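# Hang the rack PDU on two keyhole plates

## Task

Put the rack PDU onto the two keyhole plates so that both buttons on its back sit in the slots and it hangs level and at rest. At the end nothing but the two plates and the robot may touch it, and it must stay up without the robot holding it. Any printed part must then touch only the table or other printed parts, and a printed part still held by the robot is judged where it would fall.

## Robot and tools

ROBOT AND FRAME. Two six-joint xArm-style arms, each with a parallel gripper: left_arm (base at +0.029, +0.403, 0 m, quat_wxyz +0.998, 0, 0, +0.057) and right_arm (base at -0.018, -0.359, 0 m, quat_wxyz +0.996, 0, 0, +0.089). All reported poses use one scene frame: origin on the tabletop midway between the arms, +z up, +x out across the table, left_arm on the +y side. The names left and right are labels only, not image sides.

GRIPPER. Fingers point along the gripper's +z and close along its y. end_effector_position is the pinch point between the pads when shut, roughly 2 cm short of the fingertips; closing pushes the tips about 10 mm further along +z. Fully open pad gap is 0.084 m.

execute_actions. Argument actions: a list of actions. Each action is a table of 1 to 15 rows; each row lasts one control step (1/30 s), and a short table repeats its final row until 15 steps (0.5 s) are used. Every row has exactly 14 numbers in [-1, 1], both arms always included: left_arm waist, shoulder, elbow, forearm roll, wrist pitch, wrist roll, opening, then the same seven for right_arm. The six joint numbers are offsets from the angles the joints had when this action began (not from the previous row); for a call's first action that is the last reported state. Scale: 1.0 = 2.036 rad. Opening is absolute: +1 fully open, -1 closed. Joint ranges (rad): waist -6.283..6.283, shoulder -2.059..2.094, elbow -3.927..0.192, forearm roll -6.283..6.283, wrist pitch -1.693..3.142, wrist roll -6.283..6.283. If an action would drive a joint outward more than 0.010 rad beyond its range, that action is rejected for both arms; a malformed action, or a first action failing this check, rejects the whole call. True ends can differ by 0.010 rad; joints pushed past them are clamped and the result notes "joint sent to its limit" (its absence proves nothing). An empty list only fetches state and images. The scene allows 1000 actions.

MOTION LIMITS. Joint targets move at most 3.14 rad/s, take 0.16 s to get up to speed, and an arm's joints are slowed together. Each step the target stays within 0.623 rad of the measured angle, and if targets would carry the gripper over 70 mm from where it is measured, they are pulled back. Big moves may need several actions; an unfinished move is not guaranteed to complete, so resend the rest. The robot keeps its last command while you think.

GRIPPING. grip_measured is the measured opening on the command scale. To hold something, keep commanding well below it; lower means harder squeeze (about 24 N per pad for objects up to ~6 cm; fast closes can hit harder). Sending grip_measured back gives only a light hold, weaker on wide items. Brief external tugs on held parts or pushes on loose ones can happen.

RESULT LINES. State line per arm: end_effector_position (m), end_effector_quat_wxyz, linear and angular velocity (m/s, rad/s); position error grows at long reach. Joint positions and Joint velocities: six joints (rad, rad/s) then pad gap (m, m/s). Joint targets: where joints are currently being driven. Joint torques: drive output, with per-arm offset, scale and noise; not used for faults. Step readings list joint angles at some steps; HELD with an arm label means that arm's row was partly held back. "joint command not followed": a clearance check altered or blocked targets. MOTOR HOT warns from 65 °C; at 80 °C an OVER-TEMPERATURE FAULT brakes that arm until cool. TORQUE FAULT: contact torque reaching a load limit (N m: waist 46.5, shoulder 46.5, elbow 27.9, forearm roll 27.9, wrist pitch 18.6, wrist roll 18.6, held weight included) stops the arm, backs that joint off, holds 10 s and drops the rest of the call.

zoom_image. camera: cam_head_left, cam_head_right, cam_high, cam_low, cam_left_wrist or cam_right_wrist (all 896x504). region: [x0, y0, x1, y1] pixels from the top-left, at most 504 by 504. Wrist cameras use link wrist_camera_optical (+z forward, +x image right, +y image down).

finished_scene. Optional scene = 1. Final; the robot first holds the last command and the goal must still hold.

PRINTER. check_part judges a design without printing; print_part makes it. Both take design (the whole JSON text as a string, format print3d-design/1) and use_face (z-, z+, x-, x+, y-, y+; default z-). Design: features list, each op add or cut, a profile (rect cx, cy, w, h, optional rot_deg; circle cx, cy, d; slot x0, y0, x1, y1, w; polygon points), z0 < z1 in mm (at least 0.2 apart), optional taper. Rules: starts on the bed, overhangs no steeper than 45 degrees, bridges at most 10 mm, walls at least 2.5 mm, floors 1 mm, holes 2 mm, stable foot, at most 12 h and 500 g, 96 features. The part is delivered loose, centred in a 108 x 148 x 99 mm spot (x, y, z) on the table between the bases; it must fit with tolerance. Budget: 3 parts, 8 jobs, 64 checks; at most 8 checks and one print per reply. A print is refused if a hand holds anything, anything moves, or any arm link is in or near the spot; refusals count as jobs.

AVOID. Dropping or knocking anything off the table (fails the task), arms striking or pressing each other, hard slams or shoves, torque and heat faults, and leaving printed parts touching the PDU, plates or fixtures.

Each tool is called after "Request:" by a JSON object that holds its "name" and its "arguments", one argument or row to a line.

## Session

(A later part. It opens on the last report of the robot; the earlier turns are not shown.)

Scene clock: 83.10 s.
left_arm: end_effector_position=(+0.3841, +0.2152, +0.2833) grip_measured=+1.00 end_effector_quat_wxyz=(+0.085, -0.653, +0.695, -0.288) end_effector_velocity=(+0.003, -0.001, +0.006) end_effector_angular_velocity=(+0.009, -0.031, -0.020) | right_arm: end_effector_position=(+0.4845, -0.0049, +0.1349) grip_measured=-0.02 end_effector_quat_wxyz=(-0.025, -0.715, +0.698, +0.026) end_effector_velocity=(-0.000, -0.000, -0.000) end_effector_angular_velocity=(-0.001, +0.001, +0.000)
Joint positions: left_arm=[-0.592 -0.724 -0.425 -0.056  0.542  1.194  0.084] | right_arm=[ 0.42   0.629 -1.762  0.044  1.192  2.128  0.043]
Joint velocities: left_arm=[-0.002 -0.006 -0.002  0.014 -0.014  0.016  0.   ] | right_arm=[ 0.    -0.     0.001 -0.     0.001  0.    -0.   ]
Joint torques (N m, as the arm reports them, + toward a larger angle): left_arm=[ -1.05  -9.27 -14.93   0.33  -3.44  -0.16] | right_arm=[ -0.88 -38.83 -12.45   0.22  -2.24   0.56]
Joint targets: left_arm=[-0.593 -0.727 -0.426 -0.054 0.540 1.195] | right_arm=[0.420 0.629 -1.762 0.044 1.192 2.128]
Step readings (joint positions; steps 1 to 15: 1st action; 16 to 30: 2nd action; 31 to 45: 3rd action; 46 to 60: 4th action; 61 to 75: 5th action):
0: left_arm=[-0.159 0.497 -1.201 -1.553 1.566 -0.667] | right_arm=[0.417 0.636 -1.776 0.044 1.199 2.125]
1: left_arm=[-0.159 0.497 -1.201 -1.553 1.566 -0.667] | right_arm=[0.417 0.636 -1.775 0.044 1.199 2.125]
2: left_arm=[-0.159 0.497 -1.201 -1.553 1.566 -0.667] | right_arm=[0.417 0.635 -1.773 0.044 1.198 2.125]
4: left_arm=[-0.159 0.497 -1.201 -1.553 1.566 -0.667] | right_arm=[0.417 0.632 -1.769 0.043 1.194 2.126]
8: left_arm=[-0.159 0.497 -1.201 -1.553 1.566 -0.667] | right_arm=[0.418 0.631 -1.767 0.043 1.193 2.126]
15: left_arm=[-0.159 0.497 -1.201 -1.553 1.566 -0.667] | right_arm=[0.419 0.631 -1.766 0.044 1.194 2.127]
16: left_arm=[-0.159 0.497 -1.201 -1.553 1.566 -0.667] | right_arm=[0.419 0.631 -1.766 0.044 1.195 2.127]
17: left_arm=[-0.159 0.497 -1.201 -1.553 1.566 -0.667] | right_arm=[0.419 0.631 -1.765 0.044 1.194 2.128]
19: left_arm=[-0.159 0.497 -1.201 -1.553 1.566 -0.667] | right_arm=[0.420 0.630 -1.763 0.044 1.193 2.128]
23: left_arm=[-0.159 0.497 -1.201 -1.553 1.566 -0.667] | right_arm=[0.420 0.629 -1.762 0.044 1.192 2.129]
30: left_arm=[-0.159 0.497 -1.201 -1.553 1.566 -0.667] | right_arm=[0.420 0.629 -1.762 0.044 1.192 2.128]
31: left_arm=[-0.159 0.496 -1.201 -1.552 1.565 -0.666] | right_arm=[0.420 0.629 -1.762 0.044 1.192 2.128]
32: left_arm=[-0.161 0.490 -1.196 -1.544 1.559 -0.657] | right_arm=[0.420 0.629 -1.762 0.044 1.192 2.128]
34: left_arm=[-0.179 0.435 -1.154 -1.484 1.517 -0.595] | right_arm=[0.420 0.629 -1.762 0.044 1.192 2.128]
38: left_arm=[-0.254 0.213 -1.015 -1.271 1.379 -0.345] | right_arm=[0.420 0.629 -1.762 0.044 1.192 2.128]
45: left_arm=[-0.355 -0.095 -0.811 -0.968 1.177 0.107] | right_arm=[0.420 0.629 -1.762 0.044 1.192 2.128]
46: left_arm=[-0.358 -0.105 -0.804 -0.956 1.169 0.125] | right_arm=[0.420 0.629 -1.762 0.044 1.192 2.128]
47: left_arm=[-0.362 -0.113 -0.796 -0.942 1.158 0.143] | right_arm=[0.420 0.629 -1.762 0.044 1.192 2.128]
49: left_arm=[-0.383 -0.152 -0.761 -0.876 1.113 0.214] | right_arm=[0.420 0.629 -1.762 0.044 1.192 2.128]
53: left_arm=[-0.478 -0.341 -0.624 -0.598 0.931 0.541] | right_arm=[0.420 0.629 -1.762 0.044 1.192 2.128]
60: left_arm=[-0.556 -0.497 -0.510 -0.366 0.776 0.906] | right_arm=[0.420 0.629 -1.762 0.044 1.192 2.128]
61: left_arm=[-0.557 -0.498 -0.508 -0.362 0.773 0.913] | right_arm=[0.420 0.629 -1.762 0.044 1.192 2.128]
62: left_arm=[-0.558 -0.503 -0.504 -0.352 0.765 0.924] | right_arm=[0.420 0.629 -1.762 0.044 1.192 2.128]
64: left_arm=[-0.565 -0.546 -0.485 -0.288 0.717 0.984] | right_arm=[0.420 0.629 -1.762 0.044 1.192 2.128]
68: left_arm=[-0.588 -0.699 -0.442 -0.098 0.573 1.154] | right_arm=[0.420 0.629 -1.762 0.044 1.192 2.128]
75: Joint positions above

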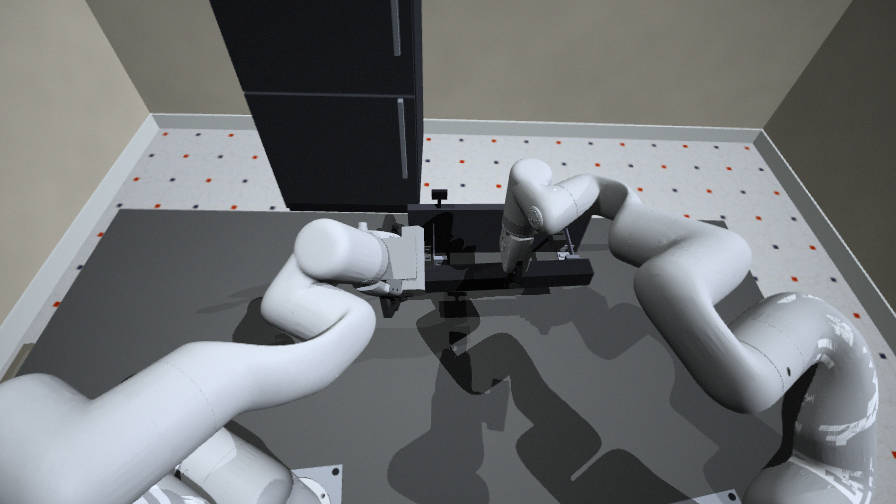

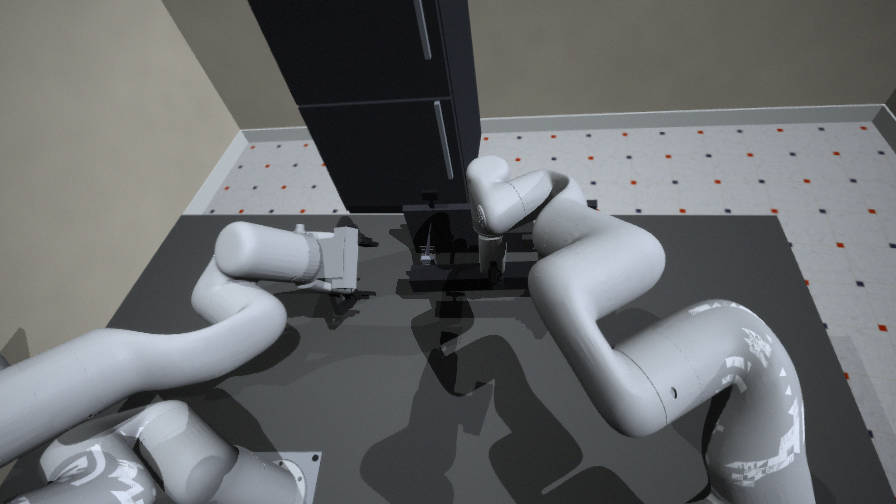

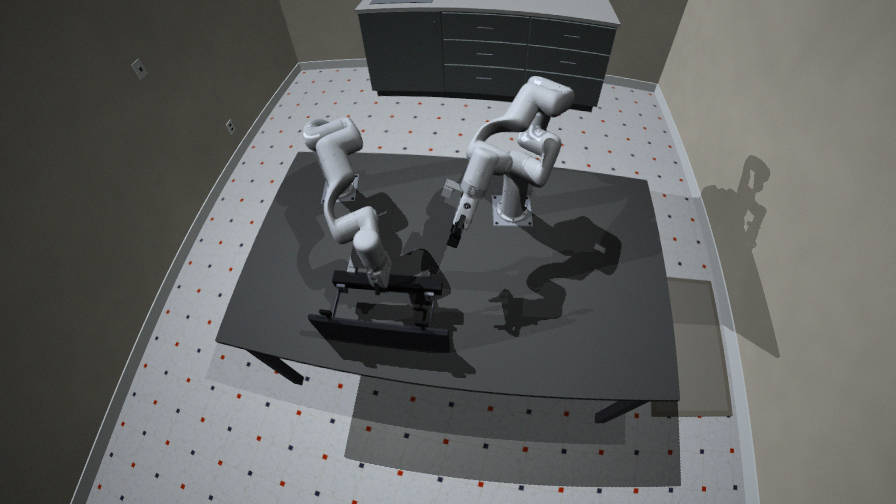

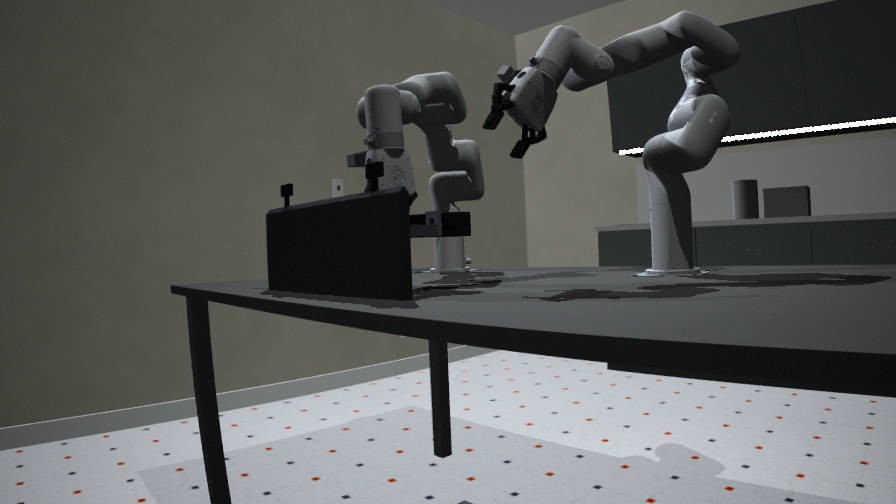

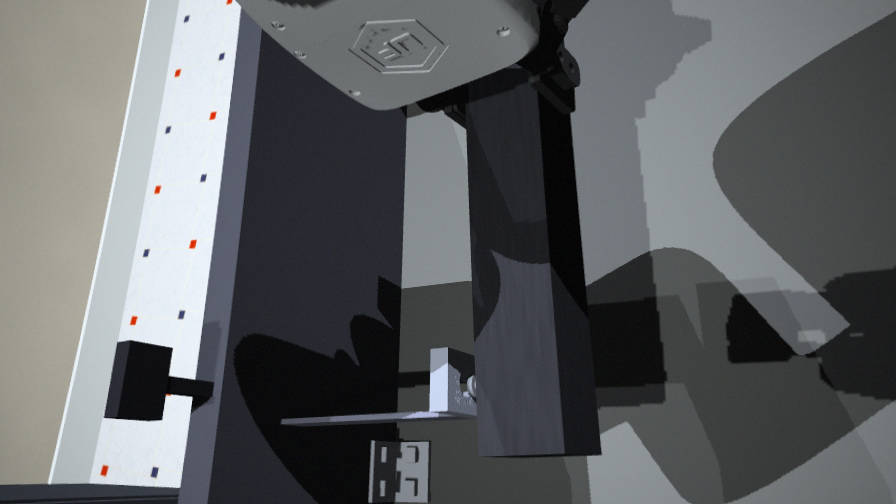

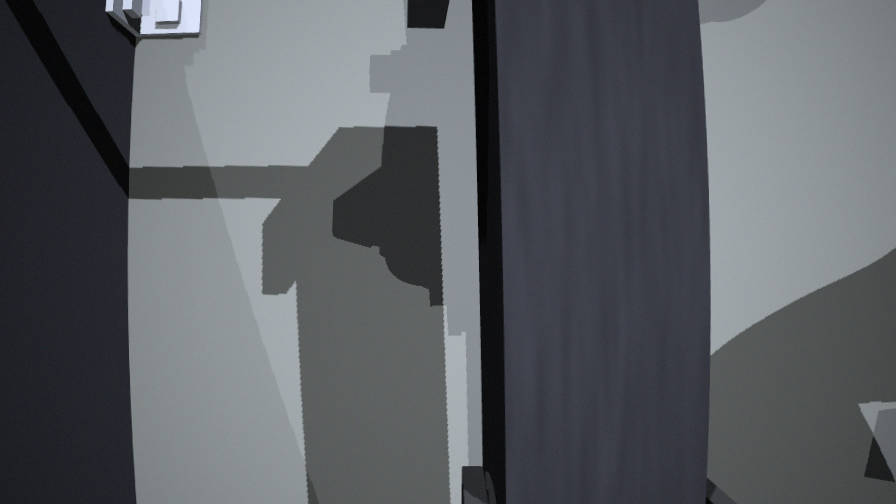

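Request:
{"name": "execute_actions", "arguments": {
  "actions": [
    [[0,0,0,0,0,0,1,0.0024,-0.0073,0.0114,0,-0.0041,0.0024,-1]],
    [[0,0,0,0,0,0,1,0,-0.0015,-0.0021,0,0.0036,0,-1]],
    [[0,0,0,0,0,0,1,-0.001,0.003,-0.0046,0,0.0016,-0.001,-1]],
    [[0,0,0,0,0,0,1,-0.001,0.003,-0.0046,0,0.0016,-0.001,-1]],
    [[0,0,0,0,0,0,1,-0.0005,0.0015,-0.0023,0,0.0008,-0.0005,-1]]
  ]
}}

Request:
{"name": "zoom_image", "arguments": {
  "camera": "cam_left_wrist",
  "region": [420,340,500,430]
}}

Scene clock: 86.20 s.
left_arm: end_effector_position=(+0.3841, +0.2152, +0.2833) grip_measured=+1.00 end_effector_quat_wxyz=(+0.085, -0.653, +0.695, -0.288) end_effector_velocity=(-0.000, -0.000, +0.001) end_effector_angular_velocity=(-0.001, -0.002, -0.001) | right_arm: end_effector_position=(+0.4845, -0.0050, +0.1379) grip_measured=-0.02 end_effector_quat_wxyz=(-0.025, -0.715, +0.698, +0.026) end_effector_velocity=(-0.001, -0.001, -0.001) end_effector_angular_velocity=(-0.002, +0.002, +0.000)
Joint positions: left_arm=[-0.592 -0.724 -0.425 -0.056  0.542  1.194  0.084] | right_arm=[ 0.42   0.627 -1.766  0.044  1.199  2.128  0.043]
Joint velocities: left_arm=[-0.001 -0.001 -0.    -0.    -0.     0.001 -0.   ] | right_arm=[-0.     0.     0.003 -0.    -0.    -0.    -0.   ]
Joint torques (N m, as the arm reports them, + toward a larger angle): left_arm=[ -0.16  -8.76 -14.12   0.15  -3.73  -0.32] | right_arm=[ -1.99 -38.43 -12.54   0.43  -2.11   0.05]
Joint targets: left_arm=[-0.592 -0.724 -0.425 -0.056 0.542 1.194] | right_arm=[0.420 0.627 -1.766 0.044 1.199 2.128]
Step readings (joint positions; steps 1 to 15: 1st action; 16 to 30: 2nd action; 31 to 45: 3rd action; 46 to 60: 4th action; 61 to 75: 5th action):
0: left_arm=[-0.593 -0.727 -0.426 -0.054 0.540 1.195] | right_arm=[0.420 0.629 -1.762 0.044 1.192 2.128]
1: left_arm=[-0.593 -0.727 -0.426 -0.054 0.540 1.195] | right_arm=[0.420 0.629 -1.761 0.044 1.192 2.129]
2: left_arm=[-0.593 -0.726 -0.426 -0.055 0.541 1.195] | right_arm=[0.421 0.626 -1.757 0.044 1.190 2.130]
4: left_arm=[-0.592 -0.725 -0.425 -0.056 0.541 1.194] | right_arm=[0.423 0.618 -1.745 0.044 1.186 2.132]
8: left_arm=[-0.592 -0.724 -0.425 -0.056 0.542 1.194] | right_arm=[0.424 0.615 -1.739 0.044 1.184 2.133]
15: left_arm=[-0.592 -0.724 -0.425 -0.056 0.542 1.194] | right_arm=[0.424 0.615 -1.738 0.044 1.184 2.133]
16: left_arm=[-0.592 -0.724 -0.425 -0.056 0.542 1.194] | right_arm=[0.424 0.614 -1.739 0.044 1.184 2.133]
17: left_arm=[-0.592 -0.724 -0.425 -0.056 0.542 1.194] | right_arm=[0.424 0.614 -1.739 0.044 1.186 2.133]
19: left_arm=[-0.592 -0.724 -0.425 -0.056 0.542 1.194] | right_arm=[0.425 0.613 -1.741 0.044 1.190 2.133]
23: left_arm=[-0.592 -0.724 -0.425 -0.056 0.542 1.194] | right_arm=[0.424 0.611 -1.743 0.044 1.191 2.133]
30: left_arm=[-0.592 -0.724 -0.425 -0.056 0.542 1.194] | right_arm=[0.425 0.612 -1.743 0.044 1.191 2.133]
31: left_arm=[-0.592 -0.724 -0.425 -0.056 0.542 1.194] | right_arm=[0.425 0.612 -1.743 0.044 1.192 2.133]
32: left_arm=[-0.592 -0.724 -0.425 -0.056 0.542 1.194] | right_arm=[0.424 0.613 -1.745 0.044 1.193 2.133]
34: left_arm=[-0.592 -0.724 -0.425 -0.056 0.542 1.194] | right_arm=[0.423 0.616 -1.750 0.044 1.194 2.132]
38: left_arm=[-0.592 -0.724 -0.425 -0.056 0.542 1.194] | right_arm=[0.423 0.618 -1.752 0.044 1.195 2.131]
45: left_arm=[-0.592 -0.724 -0.425 -0.056 0.542 1.194] | right_arm=[0.423 0.618 -1.752 0.044 1.195 2.131]
46: left_arm=[-0.592 -0.724 -0.425 -0.056 0.542 1.194] | right_arm=[0.423 0.618 -1.752 0.044 1.195 2.131]
47: left_arm=[-0.592 -0.724 -0.425 -0.056 0.542 1.194] | right_arm=[0.422 0.619 -1.755 0.044 1.196 2.131]
49: left_arm=[-0.592 -0.724 -0.425 -0.056 0.542 1.194] | right_arm=[0.421 0.622 -1.759 0.044 1.197 2.130]
53: left_arm=[-0.592 -0.724 -0.425 -0.056 0.542 1.194] | right_arm=[0.421 0.624 -1.761 0.044 1.198 2.129]
60: left_arm=[-0.592 -0.724 -0.425 -0.056 0.542 1.194] | right_arm=[0.421 0.624 -1.761 0.044 1.198 2.129]
61: left_arm=[-0.592 -0.724 -0.425 -0.056 0.542 1.194] | right_arm=[0.421 0.624 -1.762 0.044 1.198 2.129]
62: left_arm=[-0.592 -0.724 -0.425 -0.056 0.542 1.194] | right_arm=[0.420 0.624 -1.763 0.044 1.198 2.129]
64: left_arm=[-0.592 -0.724 -0.425 -0.056 0.542 1.194] | right_arm=[0.420 0.626 -1.765 0.044 1.199 2.128]
68: left_arm=[-0.592 -0.724 -0.425 -0.056 0.542 1.194] | right_arm=[0.420 0.627 -1.766 0.044 1.199 2.128]
75: Joint positions above

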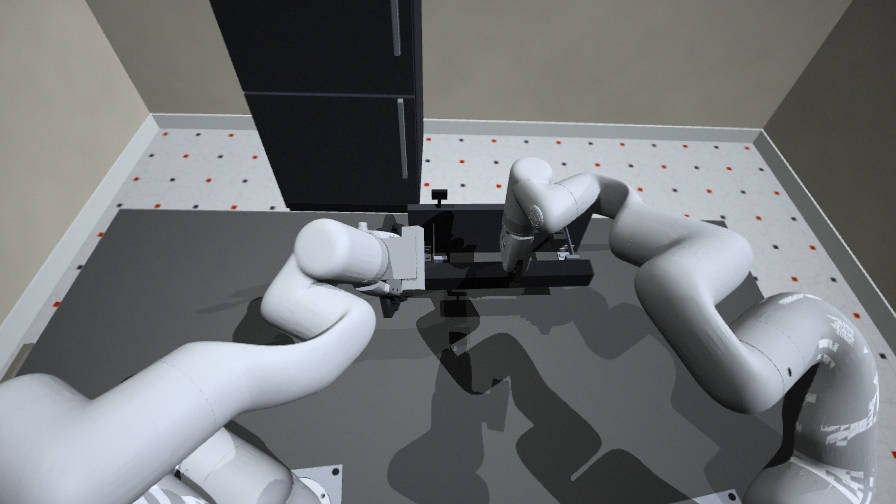

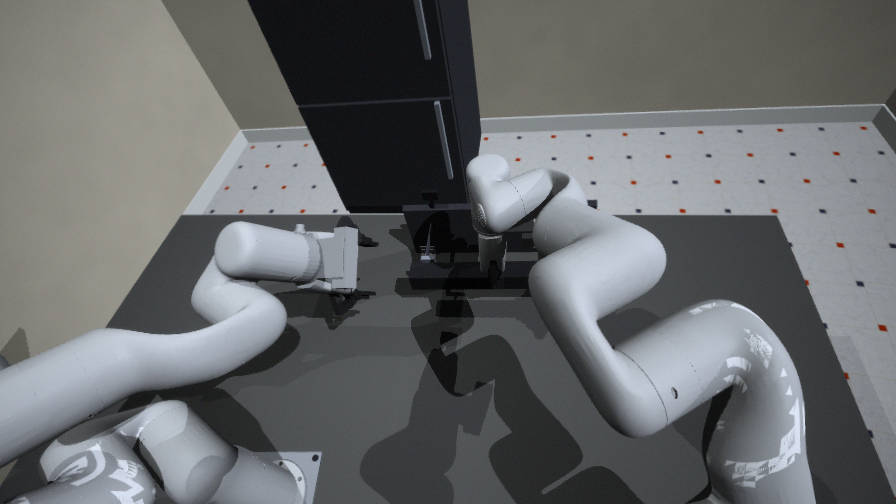

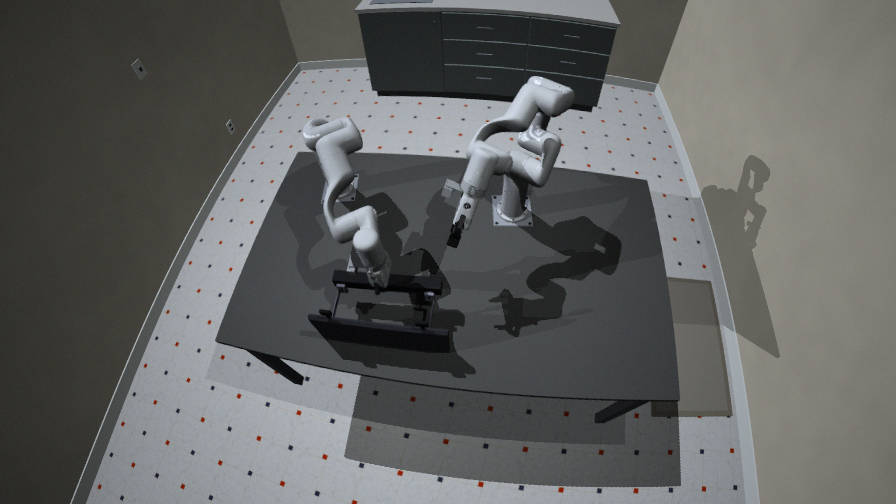

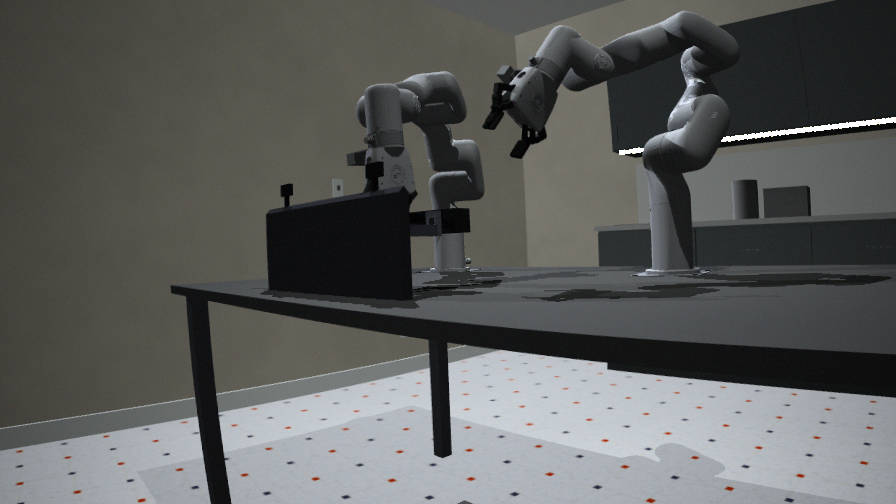

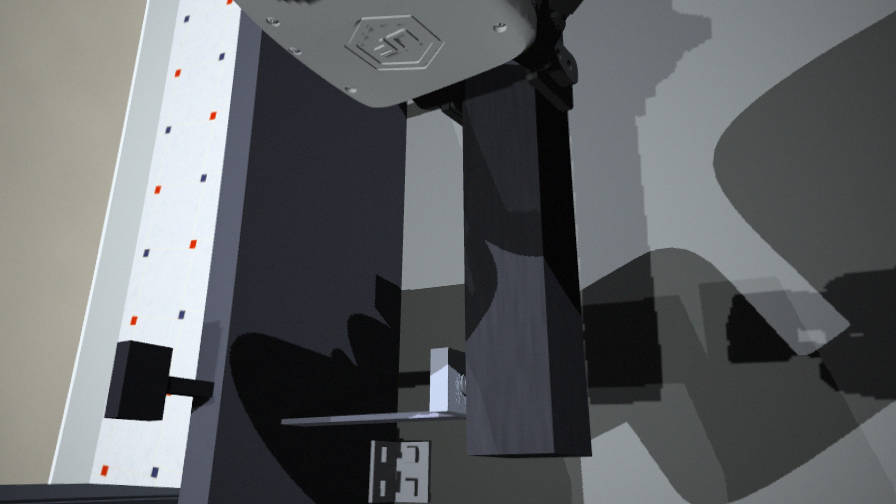

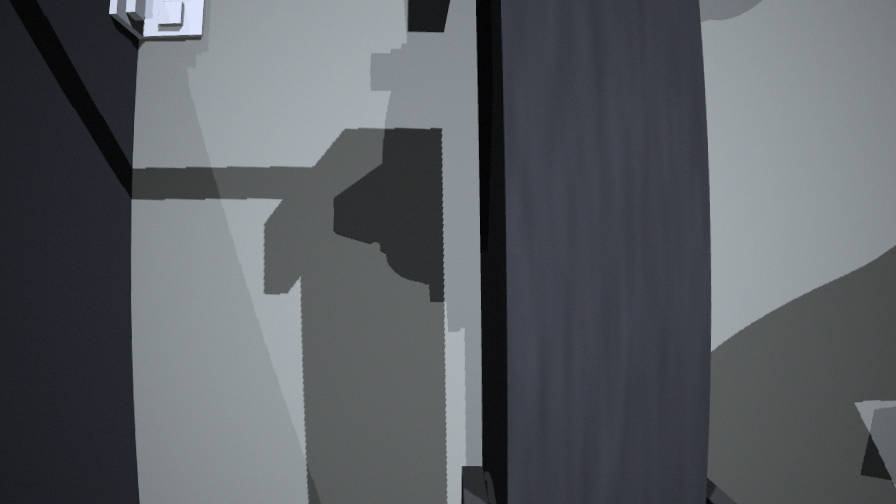

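Region (420, 340, 500, 430) of cam_left_wrist's 896x504 image, scaled by 5.600, with more detail than that image has.

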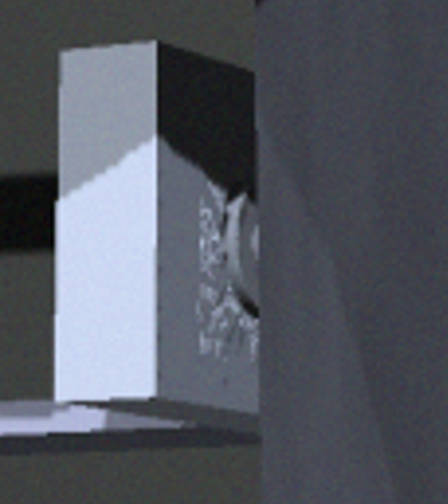

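Request:
{"name": "execute_actions", "arguments": {
  "actions": [
    [[0,0,0,0,0,0,1,-0.001,0.003,-0.0046,0,0.0016,-0.001,-1]],
    [[0,0,0,0,0,0,1,-0.001,0.003,-0.0046,0,0.0016,-0.001,-1]]
  ]
}}

Request:
{"name": "zoom_image", "arguments": {
  "camera": "cam_left_wrist",
  "region": [420,340,500,430]
}}

Scene clock: 87.87 s.
left_arm: end_effector_position=(+0.3841, +0.2152, +0.2833) grip_measured=+1.00 end_effector_quat_wxyz=(+0.085, -0.653, +0.695, -0.288) end_effector_velocity=(+0.000, -0.000, -0.000) end_effector_angular_velocity=(+0.000, -0.000, +0.000) | right_arm: end_effector_position=(+0.4883, -0.0054, +0.1376) grip_measured=-0.02 end_effector_quat_wxyz=(-0.025, -0.715, +0.698, +0.026) end_effector_velocity=(+0.000, +0.000, -0.000) end_effector_angular_velocity=(+0.000, +0.000, -0.000)
Joint positions: left_arm=[-0.592 -0.724 -0.425 -0.056  0.542  1.194  0.084] | right_arm=[ 0.416  0.639 -1.785  0.044  1.206  2.124  0.043]
Joint velocities: left_arm=[-0.     0.     0.     0.    -0.001 -0.    -0.   ] | right_arm=[-0.     0.001 -0.001  0.001 -0.    -0.    -0.   ]
Joint torques (N m, as the arm reports them, + toward a larger angle): left_arm=[ -0.26  -8.49 -14.27  -0.01  -3.29  -0.35] | right_arm=[ -0.88 -38.71 -12.42   0.53  -2.4    0.36]
Joint targets: left_arm=[-0.592 -0.724 -0.425 -0.056 0.542 1.194] | right_arm=[0.416 0.639 -1.785 0.044 1.206 2.124]
Step readings (joint positions; steps 1 to 15: 1st action; 16 to 30: 2nd action):
0: left_arm=[-0.592 -0.724 -0.425 -0.056 0.542 1.194] | right_arm=[0.420 0.627 -1.766 0.044 1.199 2.128]
1: left_arm=[-0.592 -0.724 -0.425 -0.056 0.542 1.194] | right_arm=[0.420 0.627 -1.766 0.044 1.200 2.128]
2: left_arm=[-0.592 -0.724 -0.425 -0.056 0.542 1.194] | right_arm=[0.419 0.628 -1.769 0.044 1.201 2.128]
4: left_arm=[-0.592 -0.724 -0.425 -0.056 0.542 1.194] | right_arm=[0.418 0.631 -1.773 0.044 1.202 2.127]
8: left_arm=[-0.592 -0.724 -0.425 -0.056 0.542 1.194] | right_arm=[0.418 0.633 -1.775 0.044 1.203 2.126]
15: left_arm=[-0.592 -0.724 -0.425 -0.056 0.542 1.194] | right_arm=[0.418 0.633 -1.775 0.044 1.203 2.126]
16: left_arm=[-0.592 -0.724 -0.425 -0.056 0.542 1.194] | right_arm=[0.418 0.633 -1.776 0.044 1.203 2.126]
17: left_arm=[-0.592 -0.724 -0.425 -0.056 0.542 1.194] | right_arm=[0.417 0.634 -1.778 0.044 1.204 2.126]
19: left_arm=[-0.592 -0.724 -0.425 -0.056 0.542 1.194] | right_arm=[0.416 0.637 -1.782 0.044 1.205 2.125]
23: left_arm=[-0.592 -0.724 -0.425 -0.056 0.542 1.194] | right_arm=[0.416 0.639 -1.784 0.044 1.206 2.124]
30: Joint positions above

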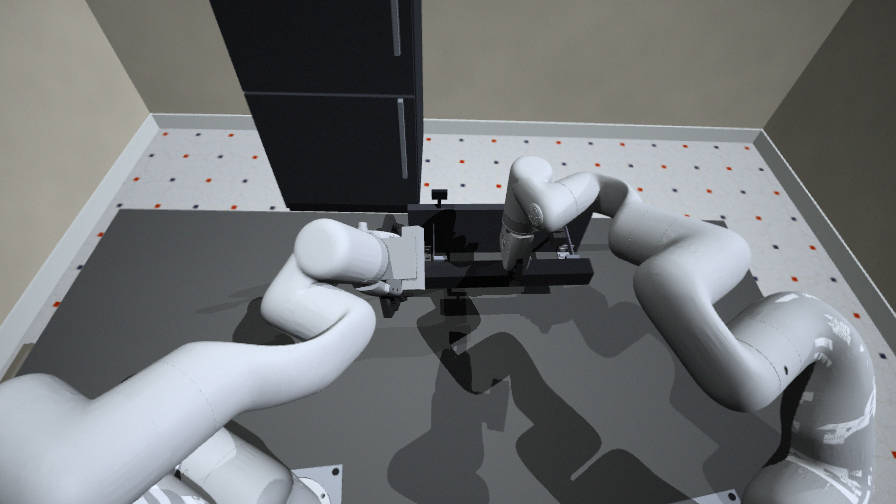

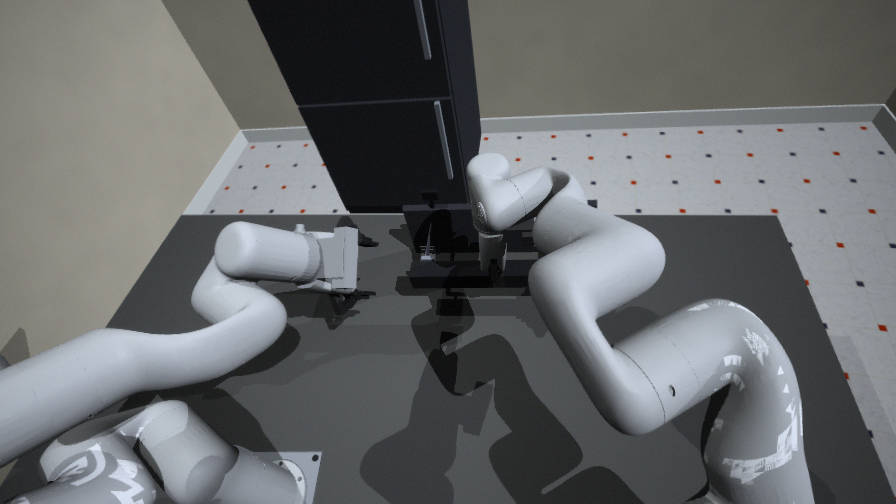

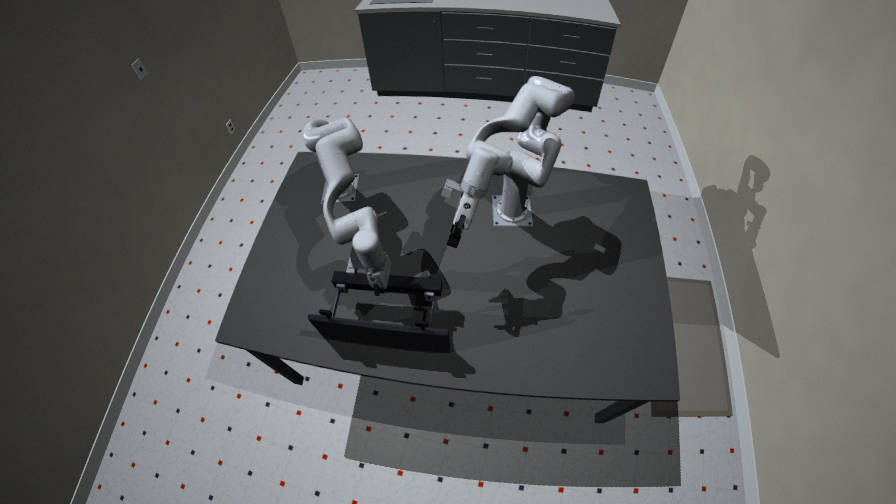

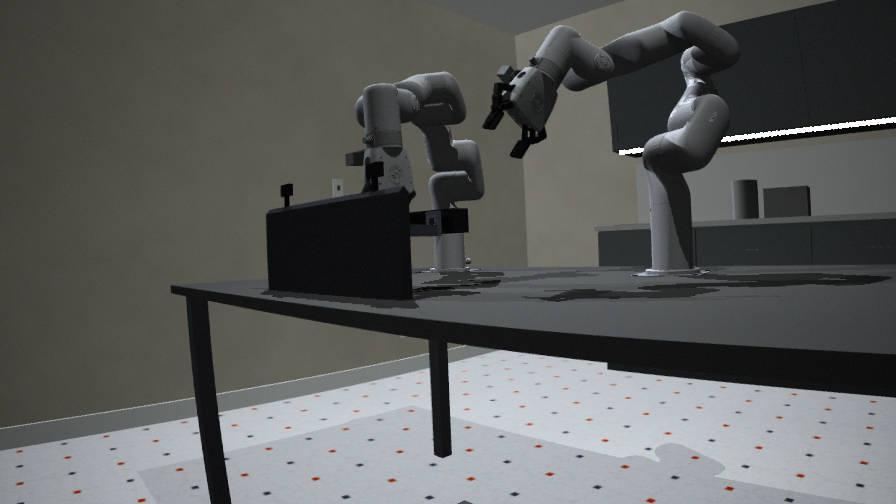

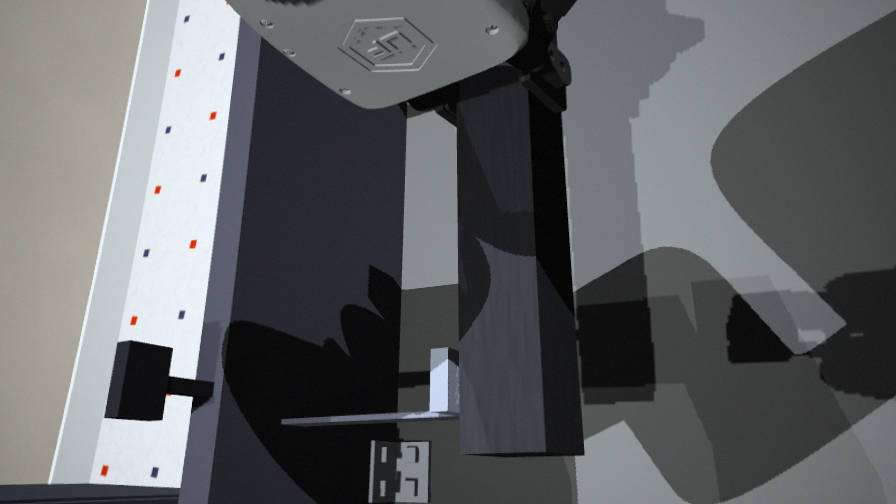

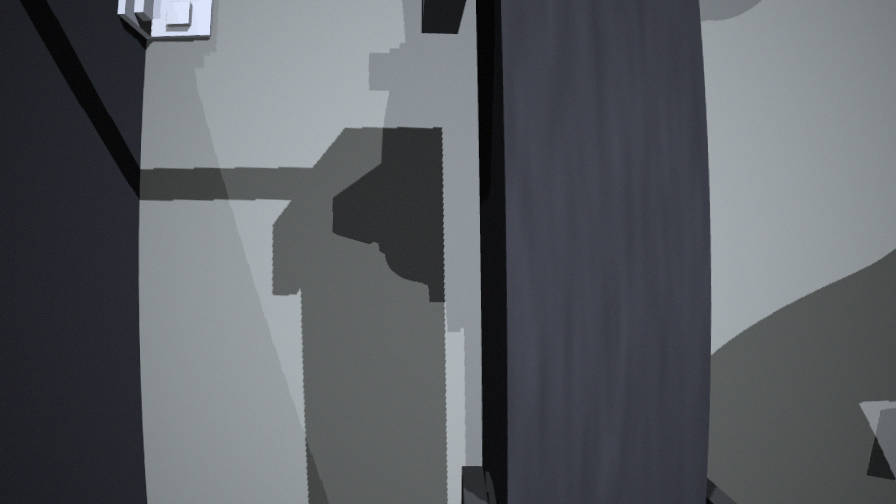

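Region (420, 340, 500, 430) of cam_left_wrist's 896x504 image, scaled by 5.600, with more detail than that image has.

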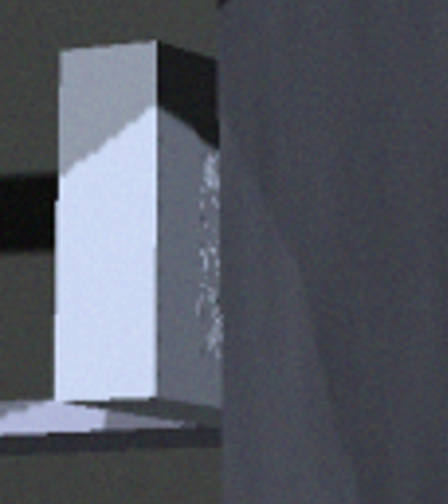

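Going in freely.

Request:
{"name": "execute_actions", "arguments": {
  "actions": [
    [[0,0,0,0,0,0,1,-0.001,0.003,-0.0046,0,0.0016,-0.001,-1]],
    [[0,0,0,0,0,0,1,-0.001,0.003,-0.0046,0,0.0016,-0.001,-1]],
    [[0,0,0,0,0,0,1,-0.001,0.003,-0.0046,0,0.0016,-0.001,-1]],
    [[0,0,0,0,0,0,1,-0.0005,0.0015,-0.0023,0,0.0008,-0.0005,-1]]
  ]
}}

Request:
{"name": "zoom_image", "arguments": {
  "camera": "cam_left_wrist",
  "region": [420,340,500,430]
}}

Scene clock: 90.10 s.
left_arm: end_effector_position=(+0.3841, +0.2152, +0.2833) grip_measured=+1.00 end_effector_quat_wxyz=(+0.085, -0.653, +0.695, -0.288) end_effector_velocity=(+0.000, -0.000, +0.001) end_effector_angular_velocity=(-0.001, -0.002, -0.000) | right_arm: end_effector_position=(+0.4945, -0.0061, +0.1368) grip_measured=-0.02 end_effector_quat_wxyz=(-0.025, -0.715, +0.698, +0.027) end_effector_velocity=(+0.000, +0.000, +0.000) end_effector_angular_velocity=(+0.001, -0.001, -0.000)
Joint positions: left_arm=[-0.592 -0.724 -0.425 -0.056  0.542  1.194  0.084] | right_arm=[ 0.409  0.66  -1.817  0.044  1.218  2.117  0.043]
Joint velocities: left_arm=[-0.    -0.001 -0.001 -0.001 -0.     0.001 -0.   ] | right_arm=[ 0.    -0.    -0.001  0.001 -0.001 -0.     0.   ]
Joint torques (N m, as the arm reports them, + toward a larger angle): left_arm=[ -0.39  -8.04 -14.34  -0.42  -3.32  -0.2 ] | right_arm=[ -2.15 -38.87 -12.89  -0.33  -3.23  -0.33]
Joint targets: left_arm=[-0.592 -0.724 -0.425 -0.056 0.542 1.194] | right_arm=[0.409 0.660 -1.817 0.045 1.218 2.117]
Step readings (joint positions; steps 1 to 15: 1st action; 16 to 30: 2nd action; 31 to 45: 3rd action; 46 to 60: 4th action):
0: left_arm=[-0.592 -0.724 -0.425 -0.056 0.542 1.194] | right_arm=[0.416 0.639 -1.785 0.044 1.206 2.124]
1: left_arm=[-0.592 -0.724 -0.425 -0.056 0.542 1.194] | right_arm=[0.416 0.639 -1.785 0.044 1.206 2.124]
2: left_arm=[-0.592 -0.724 -0.425 -0.056 0.542 1.194] | right_arm=[0.415 0.640 -1.787 0.044 1.207 2.123]
4: left_arm=[-0.592 -0.724 -0.425 -0.056 0.542 1.194] | right_arm=[0.414 0.643 -1.792 0.044 1.208 2.123]
8: left_arm=[-0.592 -0.724 -0.425 -0.056 0.542 1.194] | right_arm=[0.414 0.645 -1.794 0.044 1.209 2.122]
15: left_arm=[-0.592 -0.724 -0.425 -0.056 0.542 1.194] | right_arm=[0.414 0.645 -1.794 0.044 1.209 2.122]
16: left_arm=[-0.592 -0.724 -0.425 -0.056 0.542 1.194] | right_arm=[0.414 0.645 -1.794 0.044 1.209 2.122]
17: left_arm=[-0.592 -0.724 -0.425 -0.056 0.542 1.194] | right_arm=[0.413 0.646 -1.797 0.044 1.210 2.121]
19: left_arm=[-0.592 -0.724 -0.425 -0.056 0.542 1.194] | right_arm=[0.412 0.649 -1.801 0.044 1.212 2.121]
23: left_arm=[-0.592 -0.724 -0.425 -0.056 0.542 1.194] | right_arm=[0.412 0.651 -1.803 0.044 1.212 2.120]
30: left_arm=[-0.592 -0.724 -0.425 -0.056 0.542 1.194] | right_arm=[0.412 0.651 -1.803 0.044 1.213 2.120]
31: left_arm=[-0.592 -0.724 -0.425 -0.056 0.542 1.194] | right_arm=[0.412 0.651 -1.804 0.044 1.213 2.120]
32: left_arm=[-0.592 -0.724 -0.425 -0.056 0.542 1.194] | right_arm=[0.411 0.652 -1.806 0.044 1.214 2.119]
34: left_arm=[-0.592 -0.724 -0.425 -0.056 0.542 1.194] | right_arm=[0.410 0.655 -1.810 0.045 1.215 2.119]
38: left_arm=[-0.592 -0.724 -0.425 -0.056 0.542 1.194] | right_arm=[0.410 0.657 -1.812 0.045 1.216 2.118]
45: left_arm=[-0.592 -0.724 -0.425 -0.056 0.542 1.194] | right_arm=[0.410 0.657 -1.813 0.045 1.216 2.118]
46: left_arm=[-0.592 -0.724 -0.425 -0.056 0.542 1.194] | right_arm=[0.410 0.657 -1.813 0.045 1.216 2.118]
47: left_arm=[-0.592 -0.724 -0.425 -0.056 0.542 1.194] | right_arm=[0.410 0.658 -1.814 0.045 1.217 2.118]
49: left_arm=[-0.592 -0.724 -0.425 -0.056 0.542 1.194] | right_arm=[0.410 0.659 -1.816 0.045 1.218 2.118]
53: left_arm=[-0.592 -0.724 -0.425 -0.056 0.542 1.194] | right_arm=[0.409 0.660 -1.817 0.044 1.218 2.117]
60: Joint positions above

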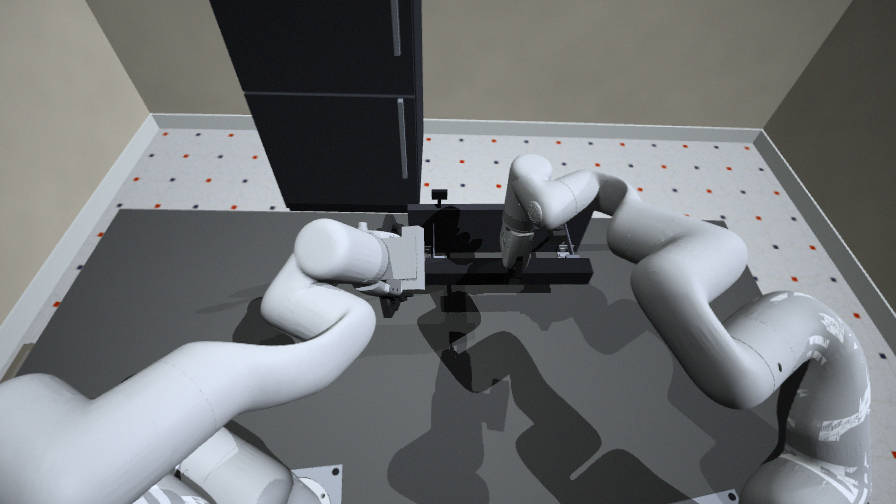

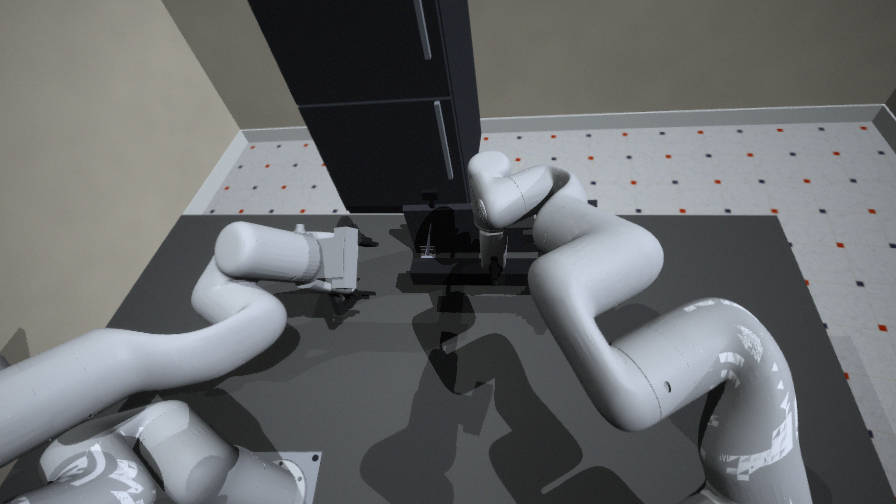

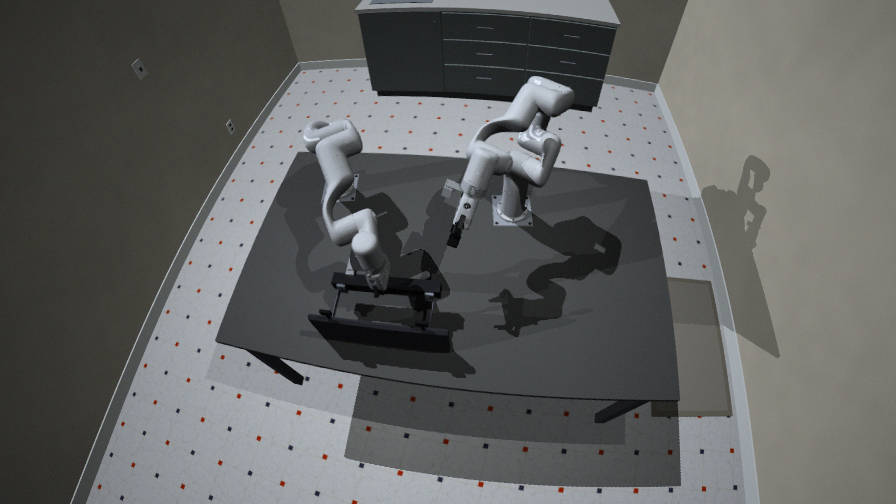

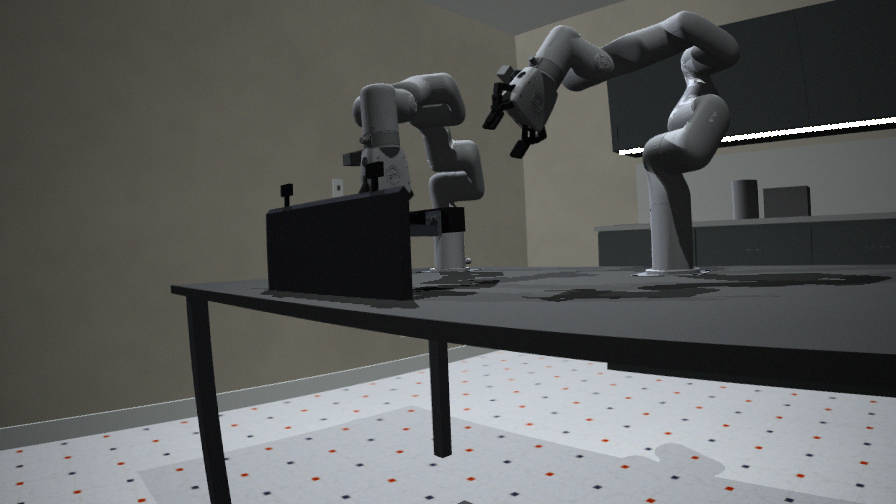

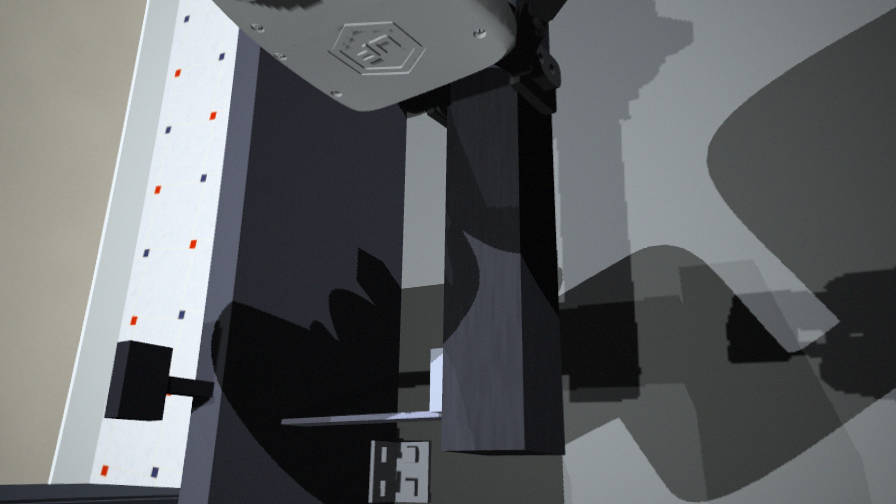

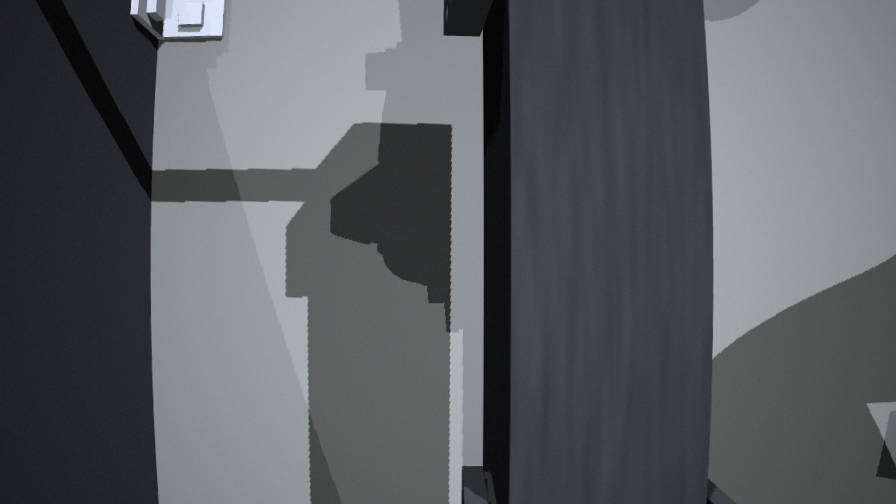

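Region (420, 340, 500, 430) of cam_left_wrist's 896x504 image, scaled by 5.600, with more detail than that image has.

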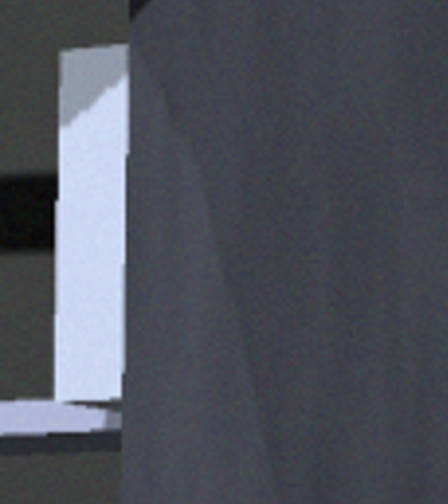

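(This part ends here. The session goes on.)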